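# Zip the suitcase closed along its wheeled end

## Task

Close the suitcase's zipper along the end that carries the wheels, so that it stays closed without the robot holding anything, and leave the case resting flat on the table with the same side facing up as before. Then release it and move both grippers away from it.

## Robot and tools

Robot: two arms, left_arm and right_arm, each a six-joint arm with a two-finger parallel gripper. Both are described in one scene frame. The origin is on the table top midway between the arms, +x points out across the table, +z points up, and left_arm sits on the +y side. The names are labels only and do not mean left or right in a picture. Base poses: left_arm at (-0.009, +0.367, 0) m with quat_wxyz (+0.999, 0, 0, +0.042); right_arm at (-0.038, -0.343, 0) m with quat_wxyz (+0.999, 0, 0, -0.042). Joint ranges in rad, base to hand: waist -2.618 to 3.054, shoulder 0 to 3.142, elbow 0 to 3.142, wrist pitch -1.571 to 1.571, wrist yaw -1.571 to 1.571, wrist roll -2.094 to 2.094. The elbow never fully straightens.

Gripper frame: fingers extend along the gripper's +z axis and close along its y axis. end_effector_position is the point between the finger pads, just under 1 cm behind the tips. Reported hand positions can be somewhat wrong, more so when the arm reaches far.

A command row is always 16 plain numbers, even when one arm is idle: left_arm x, y, z, qw, qx, qy, qz, opening, then right_arm in the same 8-number order. x, y, z are an absolute target for end_effector_position in metres, scene frame. qw, qx, qy, qz are an absolute target orientation (w first), scene frame. opening is a scale from -1 (closed) to +1 (fully open, 0.087 m). To keep an arm still or hold its orientation, resend the exact pose it showed in the last result before it stopped, not a drifted later reading.

execute_actions(actions): a list of actions run in sequence. Each action is a list of up to 15 rows; each row lasts one control step of 1/30 s, and if fewer than 15 rows are given the last row repeats to fill the action. An empty list just returns the current state and images. A target more than 0.6 m from the gripper's current position along any of its own axes makes that action fail for both arms; if the first action fails this, or any action is malformed, nothing runs.

move(target, speed, blocking): target is one 16-number row as above, an absolute pose per arm. Each gripper travels a straight line toward it; both paths finish together, lasting 0.5 to 10 s (cut off at 10 s). speed is m/s, 0.002 to 0.5, default 0.25; rotation is capped at twice that in rad/s. The opening is applied when the move begins. Moves do not avoid obstacles or the other arm; grippers lag and may overshoot the nominal speed, especially near full reach. Faster contact and targets set deeper past a surface push harder. With blocking=false the call returns after 0.5 s while motion continues; use wait(0) to check, and call wait or stop before sending new actions or moves. The result adds a move: line giving the outcome (done, off_target, moving, held, fault), any limits (paced = pose was clipped; held = a safety check blocked some steps, after which the arm may jump fast) and each gripper's distance from its target. If only one arm is named, the other finished normally.

wait(seconds): 0 to 10 s; arms keep their last command, a running move continues, and it returns early when the move ends. stop(): brakes a running move; it needs braking distance, while fingers keep moving. zoom_image(camera, region): camera is cam_high, cam_left_wrist or cam_right_wrist; region is [x0, y0, x1, y1] pixels, top-left origin, at most 504 by 504. read_manual(section): returns licence texts only. finished_scene(scene): give the current scene's number to end it permanently once the goal holds on its own.

Controller behaviour: each step the commanded pose is clamped to within 70 mm and 16 degrees of the measured pose, then damped inverse kinematics drives the joints, favouring position over orientation. Far targets therefore need several actions, and after an action the arm only continues to its last clamped pose. Joint friction may leave the hand up to about 31 mm off, and very small commands may not move it at all.

Results: a state line per arm with position and quat_wxyz, Hand target lines (the pose the controller currently drives toward), Joint positions (last value is measured finger opening in metres), grip_measured (finger opening on the command scale, each arm off by up to about 1 mm in a fixed way), possible pose unreachable lines (clearance check altered that arm's command), FAULT lines, MOTOR HOT warnings, and images from cam_high, cam_left_wrist, cam_right_wrist, all 504x504. Camera calibration (intrinsics, distortion, world-to-camera transform) is given for reference but can be off by a few degrees and millimetres; wrist camera poses follow the reported joints.

Gripping: to hold something, command an opening about 0.02 under grip_measured; smaller margins grip more gently. Each finger pad pushes up to roughly 20 N, and a fast close can squeeze harder or bounce open.

Avoid: knocking anything off the table (task fails), arms colliding or pressing on each other (can end the scene), drops, slips, slams and forceful pushes. Holding loads heats motors: at 75 °C a warning appears, at 90 °C that arm stops for 10 s, at 100 °C it goes limp and falls. The simulation keeps running between replies with the last command held. Prefer smooth, efficient motions, then let go, retract, and end the scene.

Each tool is called as name(argument=value, ...) on one line, values as JSON.

## Session

execute_actions(actions=[])

Scene clock: 0.00 s.
left_arm: end_effector_position=(+0.2308, +0.0770, +0.2995) grip_measured=+1.000 end_effector_quat_wxyz=(+0.247, +0.821, +0.491, +0.154) | right_arm: end_effector_position=(+0.0738, -0.4977, +0.1600) grip_measured=+0.996 end_effector_quat_wxyz=(+0.012, +0.928, +0.291, +0.233)
Joint positions: left_arm=[-1.215  1.745  2.078 -1.416 -0.346  1.021  0.087] | right_arm=[-1.464  1.318  1.09  -1.459 -0.458  0.957  0.087]
Joint velocities: left_arm=[ 0.002 -0.017 -0.002  0.007 -0.007  0.066  0.   ] | right_arm=[ 0.002 -0.027  0.002 -0.007 -0.022 -0.007  0.001]
Hand target (left_arm): +0.231, +0.077, +0.299; +0.247, +0.821, +0.491, +0.154
Hand target (right_arm): +0.074, -0.498, +0.160; +0.012, +0.928, +0.291, +0.233

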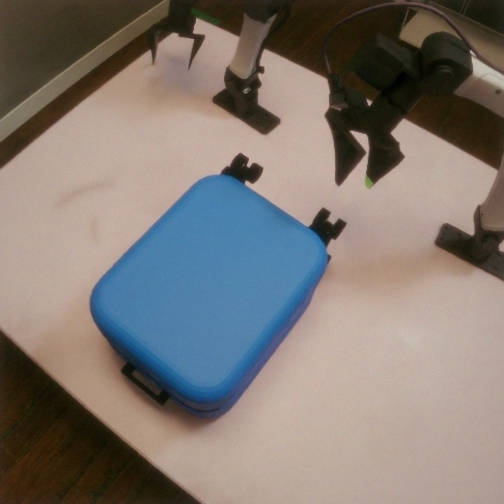

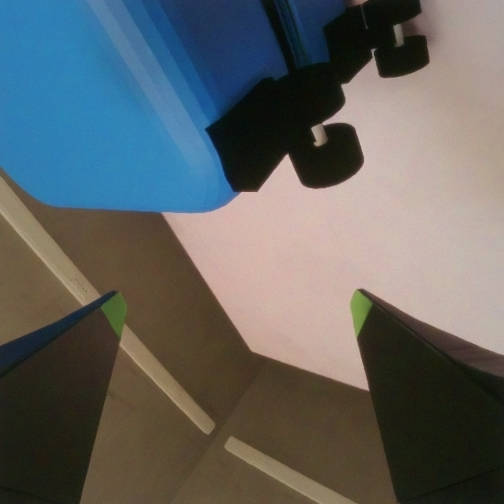

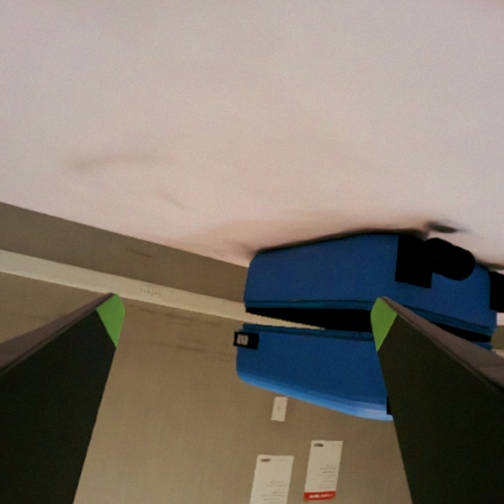

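move(target=[0.02,-0.03,0.12,0,0.966,0,0.259,1,0.0738,-0.4977,0.16,0.012,0.928,0.291,0.233,1])

Scene clock: 5.63 s.
left_arm: end_effector_position=(+0.0182, -0.0219, +0.1161) grip_measured=+1.000 end_effector_quat_wxyz=(-0.003, +0.967, +0.008, +0.256) | right_arm: end_effector_position=(+0.0738, -0.4977, +0.1600) grip_measured=+0.996 end_effector_quat_wxyz=(+0.012, +0.928, +0.291, +0.233)
Joint positions: left_arm=[-1.896  2.139  1.841 -1.418 -0.499  1.276  0.087] | right_arm=[-1.464  1.318  1.09  -1.459 -0.458  0.957  0.087]
Joint velocities: left_arm=[ 0.012  0.007 -0.002 -0.022  0.037  0.007  0.   ] | right_arm=[-0.012 -0.007  0.007  0.022  0.066  0.037 -0.001]
Hand target (left_arm): +0.018, -0.025, +0.120; -0.003, +0.965, +0.001, +0.261
Hand target (right_arm): +0.074, -0.498, +0.160; +0.012, +0.928, +0.291, +0.233
Off the commanded pose (left_arm): 0.009 m, 1 deg.
Off the commanded pose (right_arm): 0.000 m, 0 deg.
move: done
camera_calibration (this result's frames):
cam_left_wrist: T_world_to_cam=[[-0.023179, 0.999582, 0.0172749, 0.0190388], [0.167385, -0.0131553, 0.985804, -0.097844], [0.985619, 0.0257414, -0.16701, 0.142706], [0, 0, 0, 1]] pos_world=[-0.123835, -0.0239914, 0.119959]

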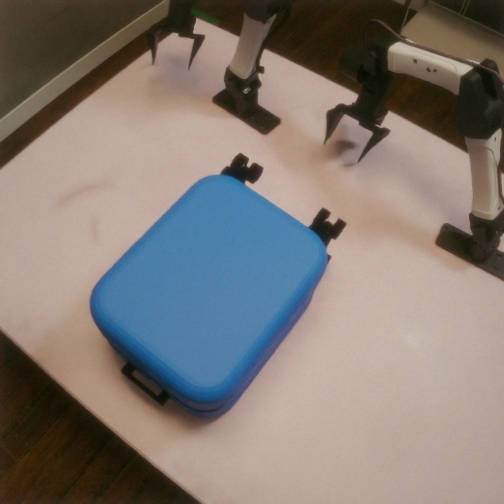

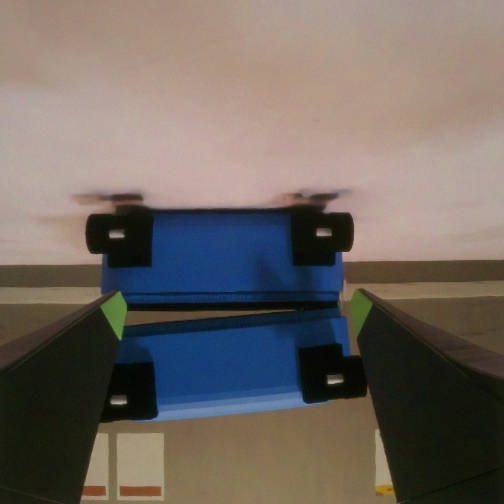

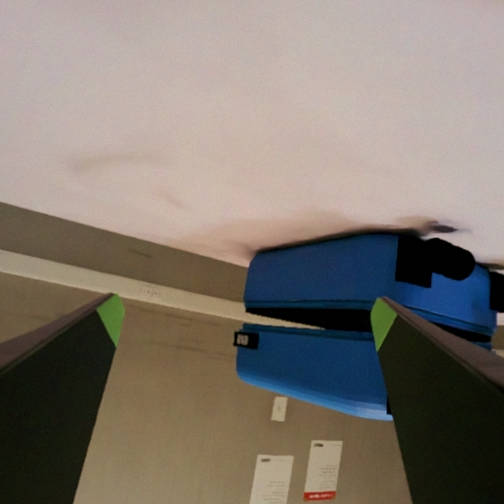

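zoom_image(camera="cam_left_wrist", region=[240,240,380,380])

Region (240, 240, 380, 380) of cam_left_wrist's 504x504 image, scaled by 3.600, with more detail than that image has.

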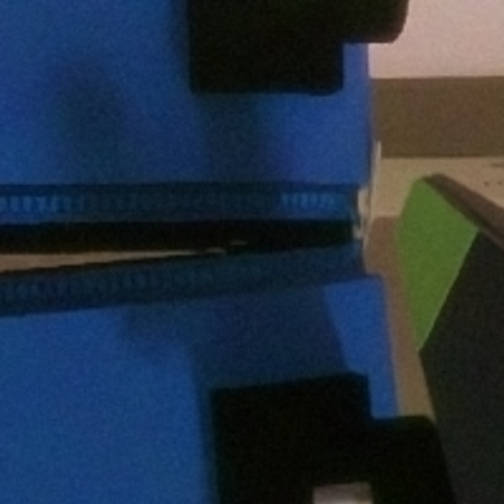

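move(target=[0.2,0.2,0.12,0.099,0.892,-0.37,0.239,1,0.15,-0.3,0.32,0,1,0,0,-1])

move(target=[0.2,0.2,0.12,0.099,0.892,-0.37,0.239,1,0.38,-0.12,0.28,0,1,0,0,-1])

move(target=[0.2,0.2,0.12,0.099,0.892,-0.37,0.239,1,0.38,-0.12,0.19,0,1,0,0,-1], speed=0.04)

Scene clock: 17.03 s.
left_arm: end_effector_position=(+0.2002, +0.1944, +0.1217) grip_measured=+1.000 end_effector_quat_wxyz=(-0.048, +0.945, -0.038, +0.321) | right_arm: end_effector_position=(+0.1488, -0.3027, +0.3165) grip_measured=-1.000 end_effector_quat_wxyz=(-0.011, +0.868, +0.326, +0.375)
Joint positions: left_arm=[-1.289  1.233  0.773 -0.915 -0.636  2.082  0.087] | right_arm=[-0.427  0.815  1.332 -1.548 -0.577  2.074  0.   ]
Joint velocities: left_arm=[-0.017  0.002  0.002  0.037  0.022 -0.022  0.   ] | right_arm=[ 0.002 -0.002 -0.002 -0.051 -0.022  0.007  0.   ]
Hand target (left_arm): +0.201, +0.197, +0.120; -0.053, +0.943, -0.041, +0.326
Hand target (right_arm): +0.150, -0.301, +0.321; -0.018, +0.867, +0.324, +0.379
Off the commanded pose (left_arm): 0.006 m, 43 deg; orientation clipped at the last step of the last action.
Off the commanded pose (right_arm): 0.005 m, 60 deg; orientation clipped at the last step of the last action.
joint sent to its limit (left arm) — the command would take joint 6 (wrist roll) past its upper limit, so that joint was sent only as far as its limit.
joint sent to its limit (right arm) — the command would take joint 4 (wrist pitch) past its lower limit and joint 6 (wrist roll) past its upper limit, so those joints were sent only as far as their limits.
move: off_target (left_arm, right_arm); limits=paced
camera_calibration (this result's frames):
cam_left_wrist: T_world_to_cam=[[0.0337469, 0.990999, 0.129546, -0.216454], [0.0277168, -0.130498, 0.991061, -0.0808803], [0.999046, -0.0298547, -0.0318712, -0.0496231], [0, 0, 0, 1]] pos_world=[0.0591221, 0.202469, 0.106617]
cam_right_wrist: T_world_to_cam=[[-0.562063, 0.788826, -0.248672, 0.403929], [-0.188722, 0.17041, 0.967132, -0.207786], [0.805275, 0.590519, 0.0530878, 0.177141], [0, 0, 0, 1]] pos_world=[0.0451722, -0.387826, 0.291998]

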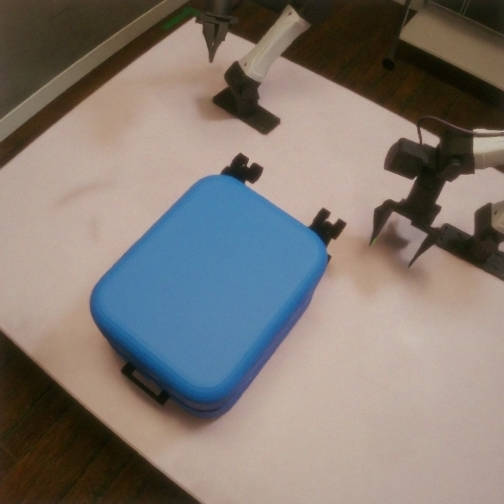

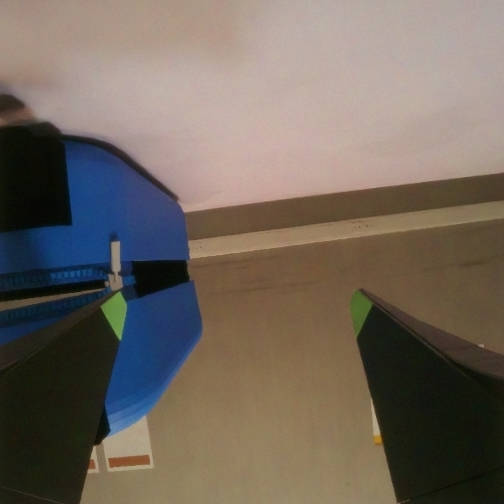

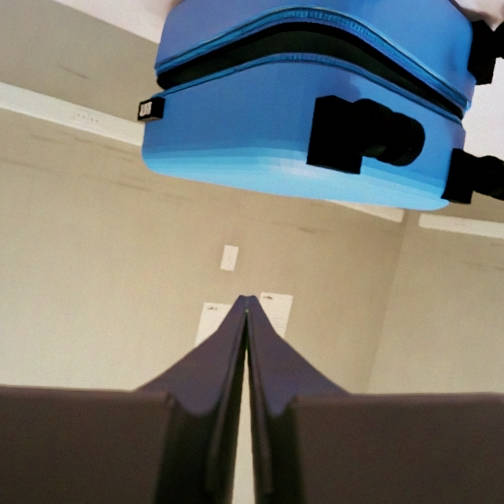

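Scene clock: 19.63 s.
left_arm: end_effector_position=(+0.2002, +0.1968, +0.1199) grip_measured=+1.000 end_effector_quat_wxyz=(-0.053, +0.944, -0.039, +0.322) | right_arm: end_effector_position=(+0.3772, -0.1182, +0.2804) grip_measured=-1.000 end_effector_quat_wxyz=(-0.203, +0.730, +0.603, +0.249)
Joint positions: left_arm=[-1.289  1.233  0.764 -0.915 -0.642  2.082  0.087] | right_arm=[ 0.306  2.116  2.397 -1.55  -0.591  2.075  0.   ]
Joint velocities: left_arm=[ 0.007 -0.027  0.007 -0.022  0.051 -0.007  0.   ] | right_arm=[-0.007 -0.002 -0.007 -0.022  0.007 -0.051  0.   ]
Hand target (left_arm): +0.199, +0.200, +0.120; -0.056, +0.942, -0.045, +0.327
Hand target (right_arm): +0.378, -0.116, +0.282; -0.198, +0.730, +0.604, +0.251
Off the commanded pose (left_arm): 0.003 m, 43 deg; orientation clipped at the last step of the last action.
Off the commanded pose (right_arm): 0.003 m, 86 deg; orientation clipped at the last step of the last action.
joint sent to its limit (left arm) — the command would take joint 6 (wrist roll) past its upper limit, so that joint was sent only as far as its limit.
joint sent to its limit (right arm) — the command would take joint 4 (wrist pitch) past its lower limit and joint 6 (wrist roll) past its upper limit, so those joints were sent only as far as their limits.
move: off_target (left_arm, right_arm); limits=paced
camera_calibration (this result's frames):
cam_left_wrist: T_world_to_cam=[[0.0321246, 0.989678, 0.139661, -0.219174], [0.0249751, -0.140484, 0.989768, -0.0761351], [0.999172, -0.0283078, -0.0292303, -0.0501846], [0, 0, 0, 1]] pos_world=[0.0590854, 0.204795, 0.104499]
cam_right_wrist: T_world_to_cam=[[-0.979477, 0.199475, -0.0288897, 0.403891], [-0.0215577, 0.0388316, 0.999013, -0.248733], [0.2004, 0.979133, -0.0337344, 0.184597], [0, 0, 0, 1]] pos_world=[0.353246, -0.251652, 0.266383]

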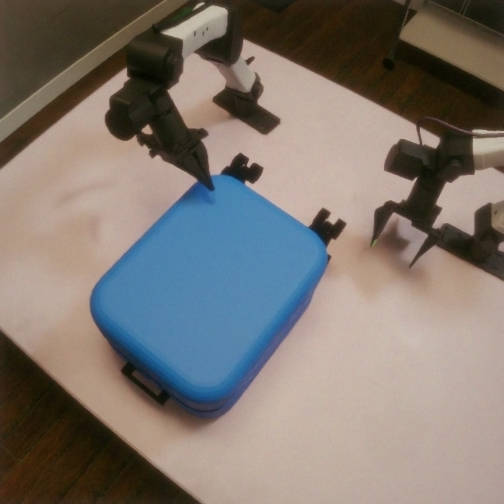

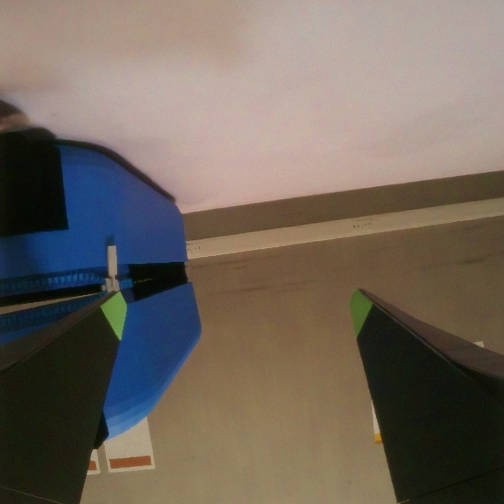

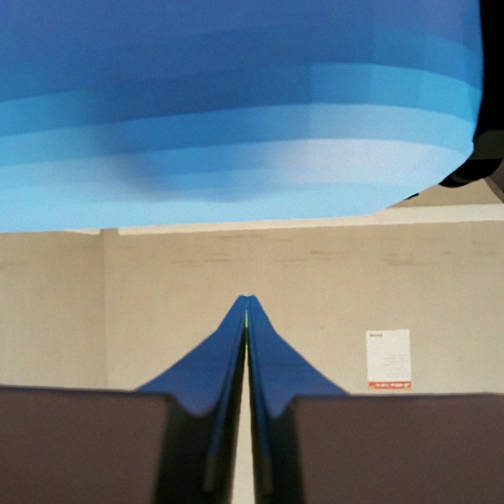

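Scene clock: 29.93 s.
left_arm: end_effector_position=(+0.2002, +0.1968, +0.1199) grip_measured=+1.000 end_effector_quat_wxyz=(-0.053, +0.944, -0.039, +0.322) | right_arm: end_effector_position=(+0.3816, -0.1220, +0.2488) grip_measured=-1.000 end_effector_quat_wxyz=(-0.179, +0.746, +0.607, +0.208)
Joint positions: left_arm=[-1.289  1.233  0.764 -0.915 -0.642  2.082  0.087] | right_arm=[ 0.321  2.145  2.368 -1.55  -0.504  2.075  0.   ]
Joint velocities: left_arm=[-0.007  0.002  0.012 -0.022 -0.066 -0.037  0.   ] | right_arm=[-0.012 -0.007 -0.007 -0.022 -0.022 -0.037  0.   ]
Hand target (left_arm): +0.199, +0.198, +0.120; -0.056, +0.942, -0.046, +0.327
Hand target (right_arm): +0.379, -0.120, +0.233; -0.186, +0.752, +0.605, +0.184
Off the commanded pose (left_arm): 0.003 m, 43 deg.
Off the commanded pose (right_arm): 0.059 m, 83 deg.
joint sent to its limit (left arm) — the command would take joint 6 (wrist roll) past its upper limit, so that joint was sent only as far as its limit.
joint sent to its limit (right arm) — the command would take joint 4 (wrist pitch) past its lower limit and joint 6 (wrist roll) past its upper limit, so those joints were sent only as far as their limits.
move: off_target (left_arm, right_arm; path cut at 10 s); limits=paced
camera_calibration (this result's frames):
cam_left_wrist: T_world_to_cam=[[0.0321246, 0.989678, 0.139661, -0.219174], [0.0249751, -0.140484, 0.989768, -0.0761351], [0.999172, -0.0283078, -0.0292303, -0.0501846], [0, 0, 0, 1]] pos_world=[0.0590854, 0.204795, 0.104499]
cam_right_wrist: T_world_to_cam=[[-0.978439, 0.206228, -0.0112675, 0.404112], [0.0165855, 0.132834, 0.991, -0.218083], [0.205868, 0.969446, -0.13339, 0.207906], [0, 0, 0, 1]] pos_world=[0.356215, -0.255924, 0.248406]

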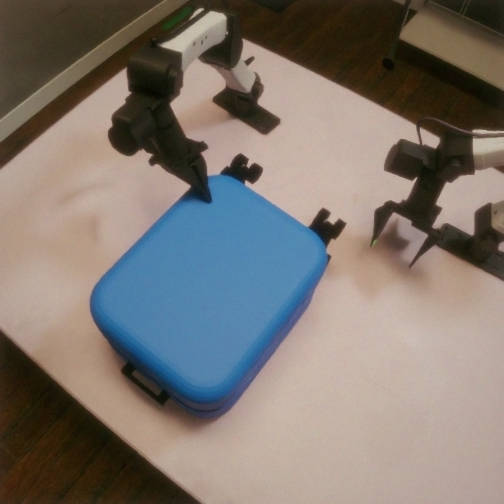

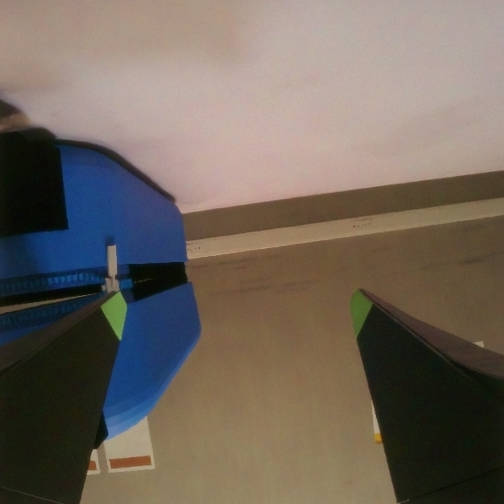

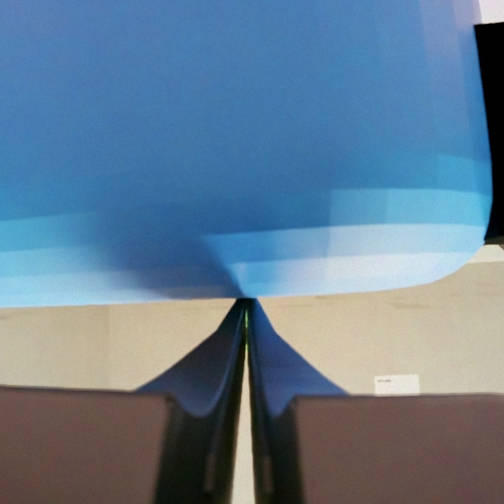

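move(target=[0.28,0.2,0.12,0.612,0.354,0.612,-0.354,-0.2,0.38,-0.12,0.185,-0.179,0.746,0.607,0.208,-1], speed=0.2)

move(target=[0.31,0.13,0.105,0.612,0.354,0.612,-0.354,-0.2,0.38,-0.12,0.185,-0.179,0.746,0.607,0.208,-1], speed=0.08)

Scene clock: 42.13 s.
left_arm: end_effector_position=(+0.2784, +0.1946, +0.1276) grip_measured=-0.200 end_effector_quat_wxyz=(+0.614, +0.367, +0.601, -0.357) | right_arm: end_effector_position=(+0.3829, -0.1229, +0.2294) grip_measured=-1.000 end_effector_quat_wxyz=(-0.179, +0.731, +0.605, +0.261)
Joint positions: left_arm=[-0.175  1.454  0.235  1.236  0.986  0.007  0.035] | right_arm=[ 0.303  1.982  1.979 -1.225 -0.556  2.075  0.   ]
Joint velocities: left_arm=[-0.002 -0.002 -0.032  0.037 -0.095 -0.081  0.   ] | right_arm=[ 0.012 -0.007 -0.002  0.037 -0.081  0.037  0.   ]
Hand target (left_arm): +0.278, +0.198, +0.121; +0.611, +0.355, +0.611, -0.357
Hand target (right_arm): +0.378, -0.121, +0.186; -0.179, +0.745, +0.608, +0.207
Off the commanded pose (left_arm): 0.009 m, 2 deg.
Off the commanded pose (right_arm): 0.045 m, 6 deg.
move: off_target (right_arm)
camera_calibration (this result's frames):
cam_left_wrist: T_world_to_cam=[[-0.887231, -0.460677, -0.0244472, 0.338569], [-0.340142, 0.689049, -0.639933, 0.0621735], [0.311648, -0.559453, -0.768041, 0.260877], [0, 0, 0, 1]] pos_world=[0.240235, 0.259079, 0.248429]
cam_right_wrist: T_world_to_cam=[[-0.974009, 0.211933, -0.0799482, 0.420131], [-0.0681169, 0.062563, 0.995714, -0.176001], [0.216026, 0.97528, -0.0465007, 0.182782], [0, 0, 0, 1]] pos_world=[0.357737, -0.256292, 0.217335]

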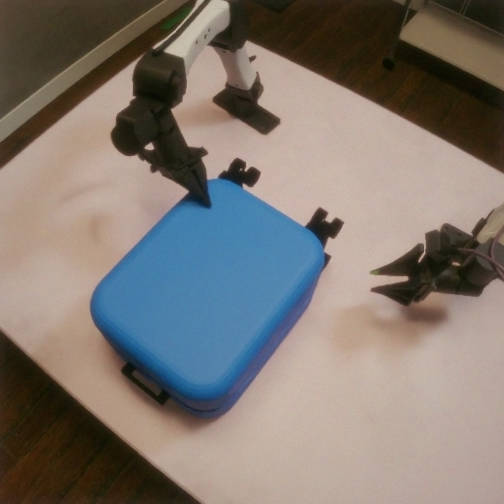

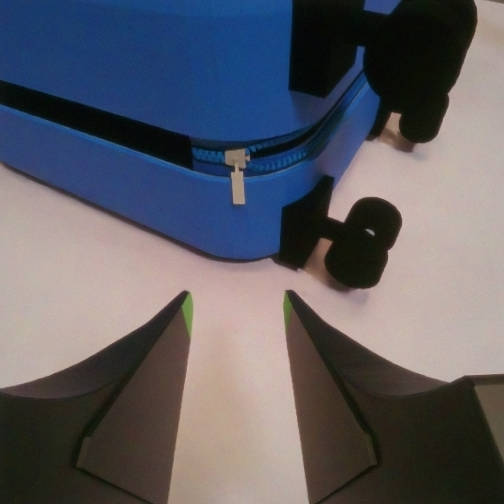

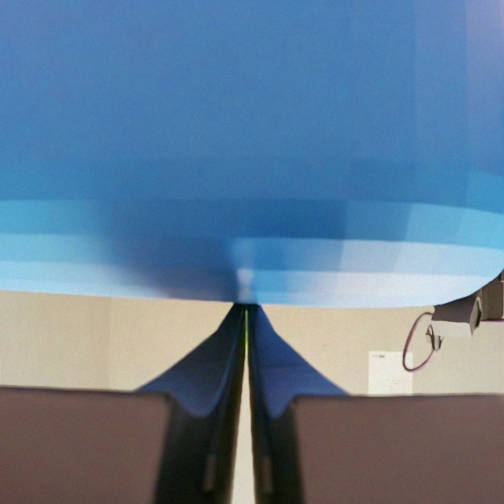

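Scene clock: 43.60 s.
left_arm: end_effector_position=(+0.3035, +0.1336, +0.1012) grip_measured=-0.200 end_effector_quat_wxyz=(+0.605, +0.356, +0.617, -0.355) | right_arm: end_effector_position=(+0.3830, -0.1210, +0.2349) grip_measured=-1.000 end_effector_quat_wxyz=(-0.179, +0.726, +0.607, +0.270)
Joint positions: left_arm=[-0.431  1.715  0.35   1.345  0.708  0.007  0.035] | right_arm=[ 0.304  1.975  1.979 -1.214 -0.566  2.075  0.   ]
Joint velocities: left_arm=[ 0.007 -0.002  0.007  0.007 -0.037  0.007 -0.   ] | right_arm=[ 0.002 -0.002 -0.002  0.022 -0.022  0.037  0.   ]
Hand target (left_arm): +0.309, +0.130, +0.105; +0.612, +0.355, +0.612, -0.354
Hand target (right_arm): +0.378, -0.121, +0.187; -0.180, +0.744, +0.609, +0.207
Off the commanded pose (left_arm): 0.008 m, 1 deg.
Off the commanded pose (right_arm): 0.050 m, 7 deg.
move: off_target (right_arm)
camera_calibration (this result's frames):
cam_left_wrist: T_world_to_cam=[[-0.877179, -0.48015, 0.00359699, 0.328818], [-0.378341, 0.686534, -0.62091, 0.105842], [0.295661, -0.54601, -0.783874, 0.20323], [0, 0, 0, 1]] pos_world=[0.268389, 0.196183, 0.223842]
cam_right_wrist: T_world_to_cam=[[-0.9736, 0.208617, -0.0926389, 0.422679], [-0.0841533, 0.0492101, 0.995237, -0.176903], [0.212182, 0.976759, -0.0303552, 0.179053], [0, 0, 0, 1]] pos_world=[0.358642, -0.254364, 0.220652]

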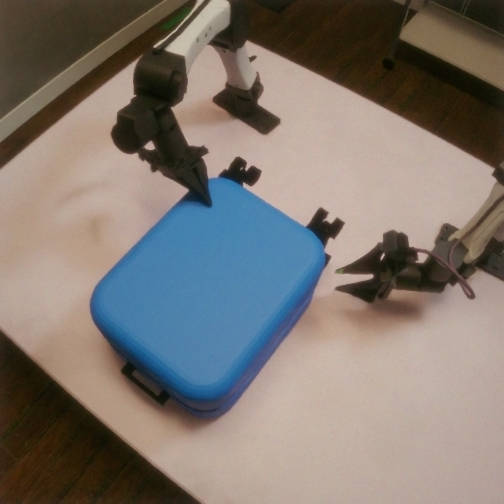

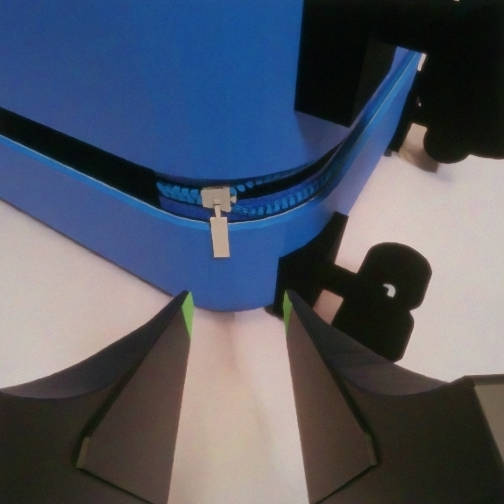

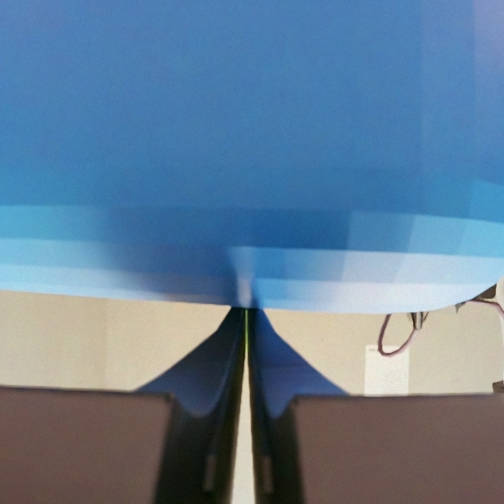

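move(target=[0.343,0.097,0.105,0.612,0.354,0.612,-0.354,-0.4,0.38,-0.12,0.15,-0.179,0.746,0.607,0.208,-1], speed=0.04)

Scene clock: 48.50 s.
left_arm: end_effector_position=(+0.3365, +0.1019, +0.1051) grip_measured=-0.400 end_effector_quat_wxyz=(+0.612, +0.358, +0.610, -0.355) | right_arm: end_effector_position=(+0.3841, -0.1181, +0.2278) grip_measured=-1.000 end_effector_quat_wxyz=(-0.192, +0.709, +0.608, +0.301)
Joint positions: left_arm=[-0.496  1.832  0.518  1.314  0.645  0.005  0.026] | right_arm=[ 0.294  1.937  1.853 -1.079 -0.623  2.065  0.   ]
Joint velocities: left_arm=[ 0.002  0.022 -0.007  0.007  0.051 -0.007  0.   ] | right_arm=[ 0.002  0.007  0.002 -0.022  0.051 -0.022  0.   ]
Hand target (left_arm): +0.342, +0.097, +0.105; +0.612, +0.354, +0.612, -0.354
Hand target (right_arm): +0.374, -0.122, +0.156; -0.181, +0.741, +0.612, +0.207
Off the commanded pose (left_arm): 0.008 m, 0 deg.
Off the commanded pose (right_arm): 0.078 m, 12 deg; position clipped at the last step of the last action.
move: off_target (right_arm); limits=paced
camera_calibration (this result's frames):
cam_left_wrist: T_world_to_cam=[[-0.878043, -0.478509, -0.00838636, 0.343864], [-0.365716, 0.682169, -0.633165, 0.140001], [0.308696, -0.552879, -0.773972, 0.174613], [0, 0, 0, 1]] pos_world=[0.299226, 0.165577, 0.226673]
cam_right_wrist: T_world_to_cam=[[-0.973175, 0.196683, -0.119357, 0.426967], [-0.124159, -0.0122238, 0.992187, -0.161103], [0.193688, 0.980391, 0.036316, 0.168153], [0, 0, 0, 1]] pos_world=[0.362942, -0.250802, 0.204699]

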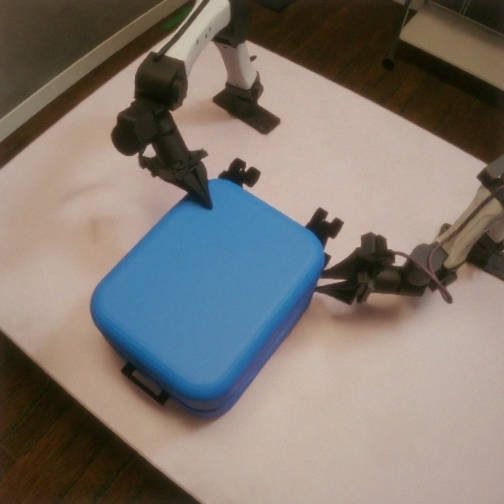

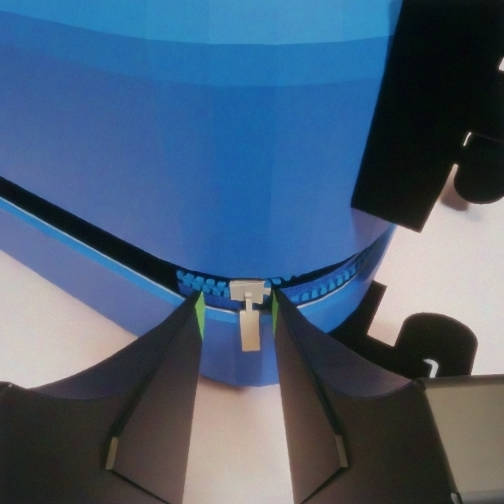

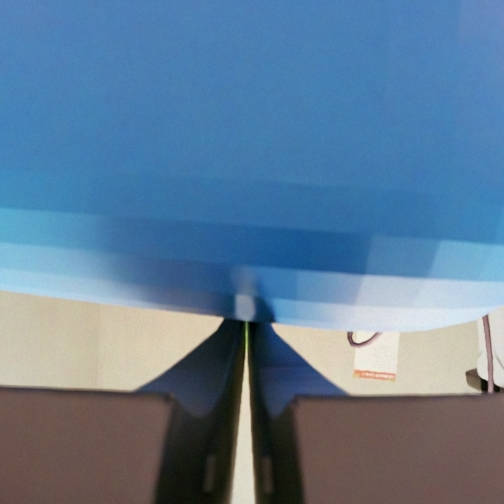

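move(target=[0.343,0.085,0.1,0.612,0.354,0.612,-0.354,-0.4,0.38,-0.12,0.15,-0.179,0.746,0.607,0.208,-1], speed=0.04)

move(target=[0.343,0.085,0.1,0.612,0.354,0.612,-0.354,-0.95,0.38,-0.12,0.15,-0.179,0.746,0.607,0.208,-1], speed=0.1)

Scene clock: 56.93 s.
left_arm: end_effector_position=(+0.3376, +0.0994, +0.1045) grip_measured=-0.400 end_effector_quat_wxyz=(+0.618, +0.355, +0.608, -0.351) | right_arm: end_effector_position=(+0.3853, -0.1190, +0.2285) grip_measured=-1.000 end_effector_quat_wxyz=(-0.184, +0.708, +0.610, +0.306)
Joint positions: left_arm=[-0.507  1.849  0.518  1.343  0.623  0.004  0.026] | right_arm=[ 0.294  1.929  1.842 -1.062 -0.614  2.064  0.   ]
Joint velocities: left_arm=[ 0.002 -0.007  0.007  0.007 -0.051  0.007 -0.002] | right_arm=[-0.002 -0.007 -0.022  0.037  0.022 -0.022  0.   ]
Hand target (left_arm): +0.342, +0.086, +0.100; +0.612, +0.354, +0.612, -0.354
Hand target (right_arm): +0.375, -0.123, +0.157; -0.180, +0.742, +0.612, +0.207
Off the commanded pose (left_arm): 0.016 m, 1 deg.
Off the commanded pose (right_arm): 0.079 m, 12 deg; position clipped at the last step of the last action.
move: off_target (left_arm, right_arm); limits=paced
camera_calibration (this result's frames):
cam_left_wrist: T_world_to_cam=[[-0.873145, -0.48725, -0.0142968, 0.343433], [-0.366222, 0.675056, -0.640453, 0.143378], [0.321712, -0.553973, -0.767864, 0.167494], [0, 0, 0, 1]] pos_world=[0.298491, 0.163337, 0.22535]
cam_right_wrist: T_world_to_cam=[[-0.970266, 0.199168, -0.137533, 0.431801], [-0.141629, -0.00639325, 0.989899, -0.153712], [0.196277, 0.979945, 0.034411, 0.16815], [0, 0, 0, 1]] pos_world=[0.364188, -0.251761, 0.20576]

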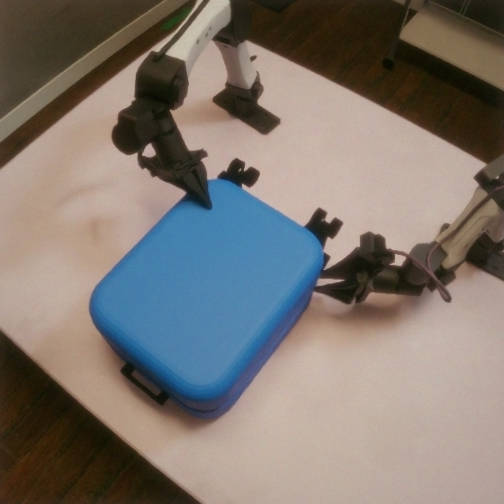

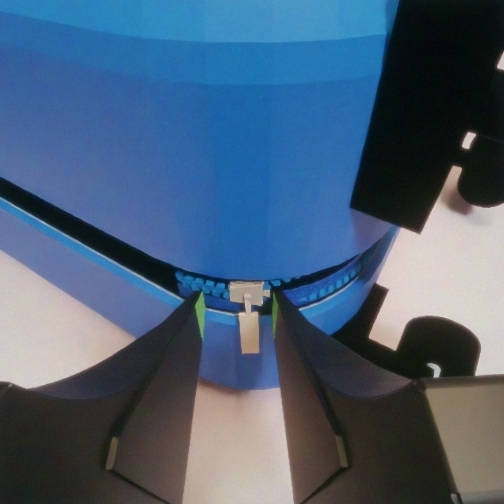

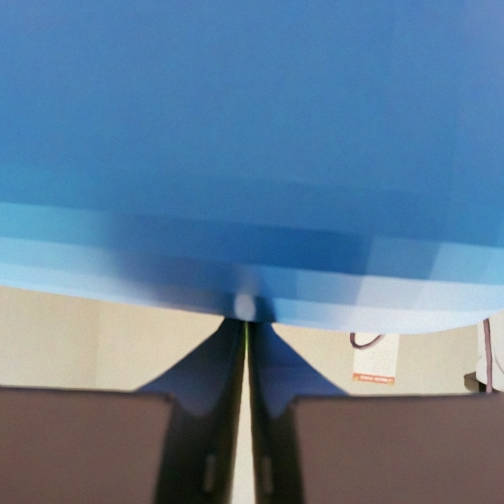

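Scene clock: 58.23 s.
left_arm: end_effector_position=(+0.3347, +0.0974, +0.1041) grip_measured=-0.863 end_effector_quat_wxyz=(+0.615, +0.356, +0.607, -0.355) | right_arm: end_effector_position=(+0.3874, -0.1202, +0.2288) grip_measured=-1.000 end_effector_quat_wxyz=(-0.179, +0.708, +0.610, +0.309)
Joint positions: left_arm=[-0.513  1.849  0.514  1.346  0.625  0.     0.006] | right_arm=[ 0.292  1.927  1.841 -1.052 -0.608  2.064  0.   ]
Joint velocities: left_arm=[ 0.022 -0.007  0.002 -0.007 -0.007  0.081 -0.001] | right_arm=[ 0.002  0.007  0.012  0.037 -0.051  0.051  0.   ]
Hand target (left_arm): +0.342, +0.086, +0.100; +0.612, +0.354, +0.612, -0.354
Hand target (right_arm): +0.375, -0.123, +0.157; -0.180, +0.741, +0.612, +0.208
Off the commanded pose (left_arm): 0.015 m, 1 deg.
Off the commanded pose (right_arm): 0.079 m, 12 deg; position clipped at the last step of the last action.
move: off_target (left_arm, right_arm); limits=paced
camera_calibration (this result's frames):
cam_left_wrist: T_world_to_cam=[[-0.877266, -0.479895, -0.0102766, 0.340185], [-0.362858, 0.67703, -0.640285, 0.142083], [0.314227, -0.557971, -0.768069, 0.169809], [0, 0, 0, 1]] pos_world=[0.29663, 0.161807, 0.224895]
cam_right_wrist: T_world_to_cam=[[-0.967996, 0.20257, -0.148151, 0.436006], [-0.15181, -0.00255828, 0.988406, -0.148956], [0.199843, 0.979264, 0.0332286, 0.167705], [0, 0, 0, 1]] pos_world=[0.365925, -0.252931, 0.206251]

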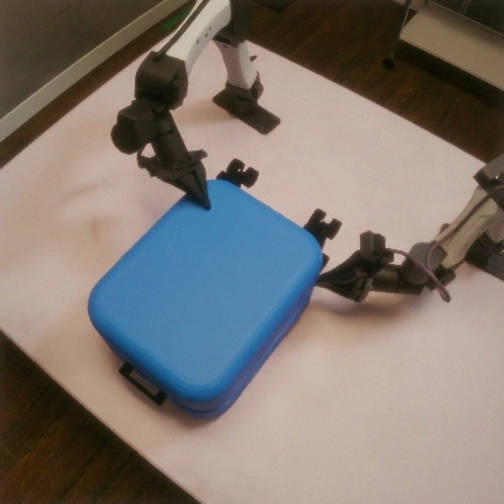

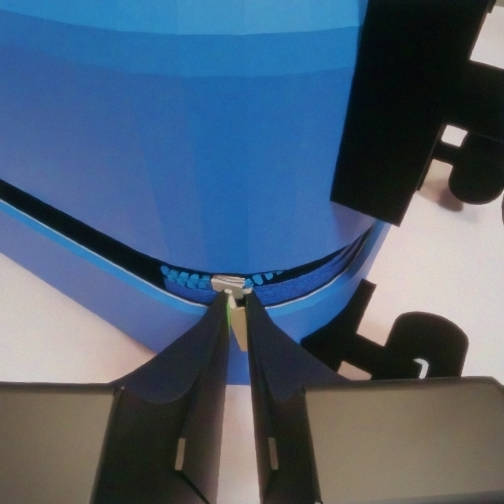

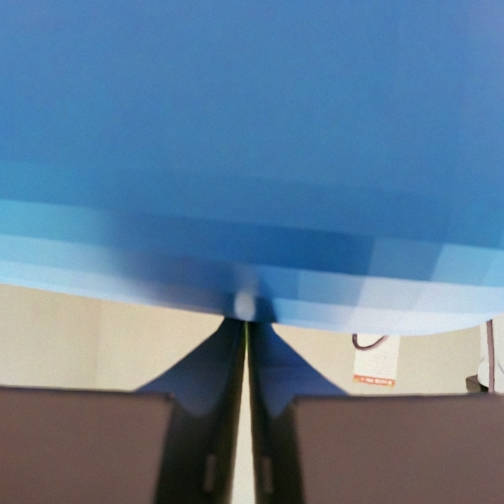

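Tab gripped. Round the corner, yawing to -30°.

move(target=[0.3,0.08,0.104,0.683,0.183,0.683,-0.183,-0.95,0.38,-0.12,0.15,-0.179,0.746,0.607,0.208,-1], speed=0.06)

move(target=[0.283,0.04,0.104,0.704,0.062,0.704,-0.062,-0.95,0.38,-0.12,0.15,-0.179,0.746,0.607,0.208,-1], speed=0.06)

Scene clock: 66.00 s.
left_arm: end_effector_position=(+0.3137, +0.0932, +0.1046) grip_measured=-0.871 end_effector_quat_wxyz=(+0.693, +0.162, +0.685, -0.159) | right_arm: end_effector_position=(+0.3870, -0.1188, +0.2288) grip_measured=-1.000 end_effector_quat_wxyz=(-0.180, +0.707, +0.611, +0.309)
Joint positions: left_arm=[-0.958  1.78   0.41   1.38  -0.415  0.011  0.006] | right_arm=[ 0.295  1.928  1.841 -1.051 -0.609  2.064  0.   ]
Joint velocities: left_arm=[-0.027 -0.007  0.002 -0.007  0.051  0.11  -0.001] | right_arm=[-0.012 -0.002  0.012  0.051 -0.022  0.007  0.   ]
Hand target (left_arm): +0.301, +0.081, +0.104; +0.684, +0.184, +0.682, -0.182
Hand target (right_arm): +0.375, -0.122, +0.157; -0.180, +0.741, +0.612, +0.208
Off the commanded pose (left_arm): 0.019 m, 4 deg.
Off the commanded pose (right_arm): 0.079 m, 12 deg; position clipped at the last step of the last action.
move: off_target (left_arm, right_arm); limits=paced
camera_calibration (this result's frames):
cam_left_wrist: T_world_to_cam=[[-0.456701, -0.889561, -0.010272, 0.226061], [-0.680022, 0.356521, -0.640673, 0.267035], [0.57358, -0.285611, -0.767745, 0.0677275], [0, 0, 0, 1]] pos_world=[0.245985, 0.125235, 0.225402]
cam_right_wrist: T_world_to_cam=[[-0.968649, 0.199578, -0.147946, 0.43523], [-0.151884, -0.00447873, 0.988388, -0.149221], [0.196598, 0.979872, 0.0346509, 0.167432], [0, 0, 0, 1]] pos_world=[0.366004, -0.251592, 0.206078]

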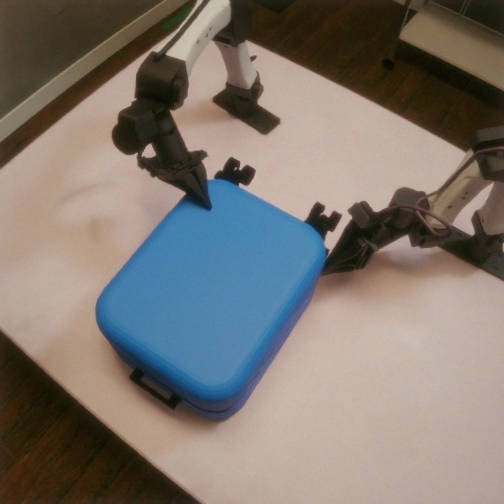

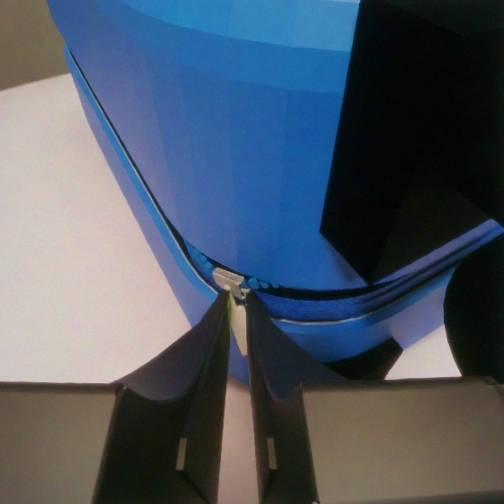

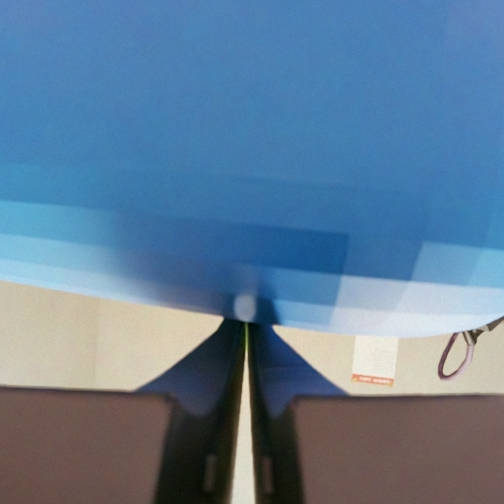

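Scene clock: 68.63 s.
left_arm: end_effector_position=(+0.2877, +0.0661, +0.1053) grip_measured=-0.874 end_effector_quat_wxyz=(+0.708, +0.037, +0.705, -0.030) | right_arm: end_effector_position=(+0.3971, -0.1235, +0.2287) grip_measured=-1.000 end_effector_quat_wxyz=(-0.155, +0.710, +0.609, +0.318)
Joint positions: left_arm=[-1.252  1.909  0.632  1.286 -1.073  0.019  0.006] | right_arm=[ 0.291  1.927  1.842 -1.015 -0.572  2.069  0.   ]
Joint velocities: left_arm=[ 0.002  0.002 -0.002  0.037 -0.007 -0.037  0.   ] | right_arm=[-0.007  0.002 -0.012 -0.022 -0.022 -0.066  0.   ]
Hand target (left_arm): +0.282, +0.042, +0.104; +0.705, +0.062, +0.703, -0.062
Hand target (right_arm): +0.376, -0.122, +0.159; -0.178, +0.743, +0.611, +0.208
Off the commanded pose (left_arm): 0.027 m, 5 deg.
Off the commanded pose (right_arm): 0.081 m, 14 deg; position clipped at the last step of the last action.
move: off_target (left_arm, right_arm); limits=paced
camera_calibration (this result's frames):
cam_left_wrist: T_world_to_cam=[[-0.110192, -0.993816, -0.013659, 0.0976431], [-0.765635, 0.0936389, -0.636423, 0.301023], [0.633767, -0.0596711, -0.771219, 0.0435243], [0, 0, 0, 1]] pos_world=[0.213649, 0.0714489, 0.226479]
cam_right_wrist: T_world_to_cam=[[-0.956743, 0.218533, -0.192057, 0.453633], [-0.191568, 0.0236295, 0.981195, -0.126779], [0.218961, 0.975543, 0.0192565, 0.164068], [0, 0, 0, 1]] pos_world=[0.373799, -0.256193, 0.208358]

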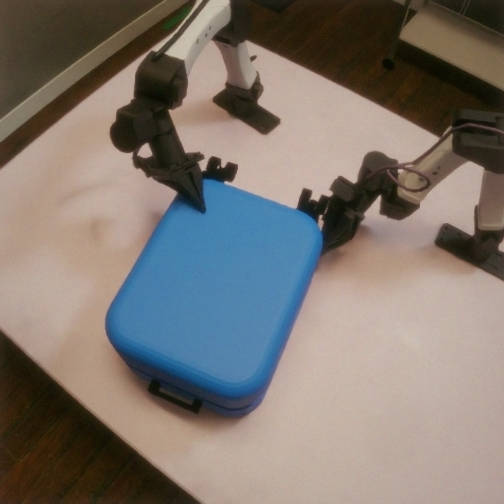

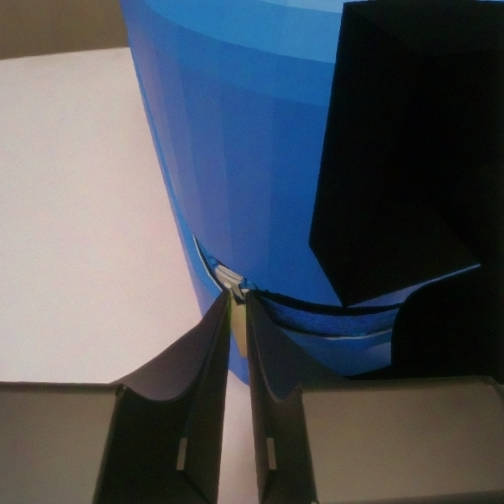

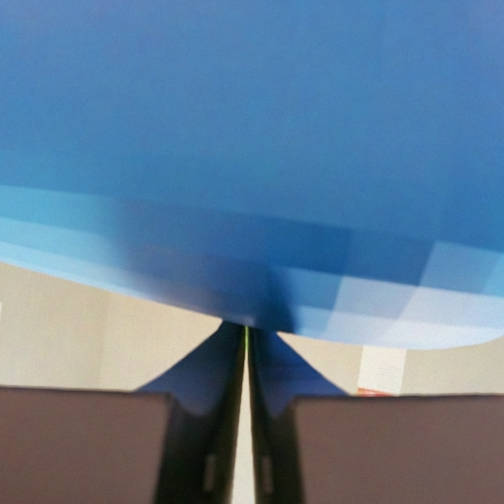

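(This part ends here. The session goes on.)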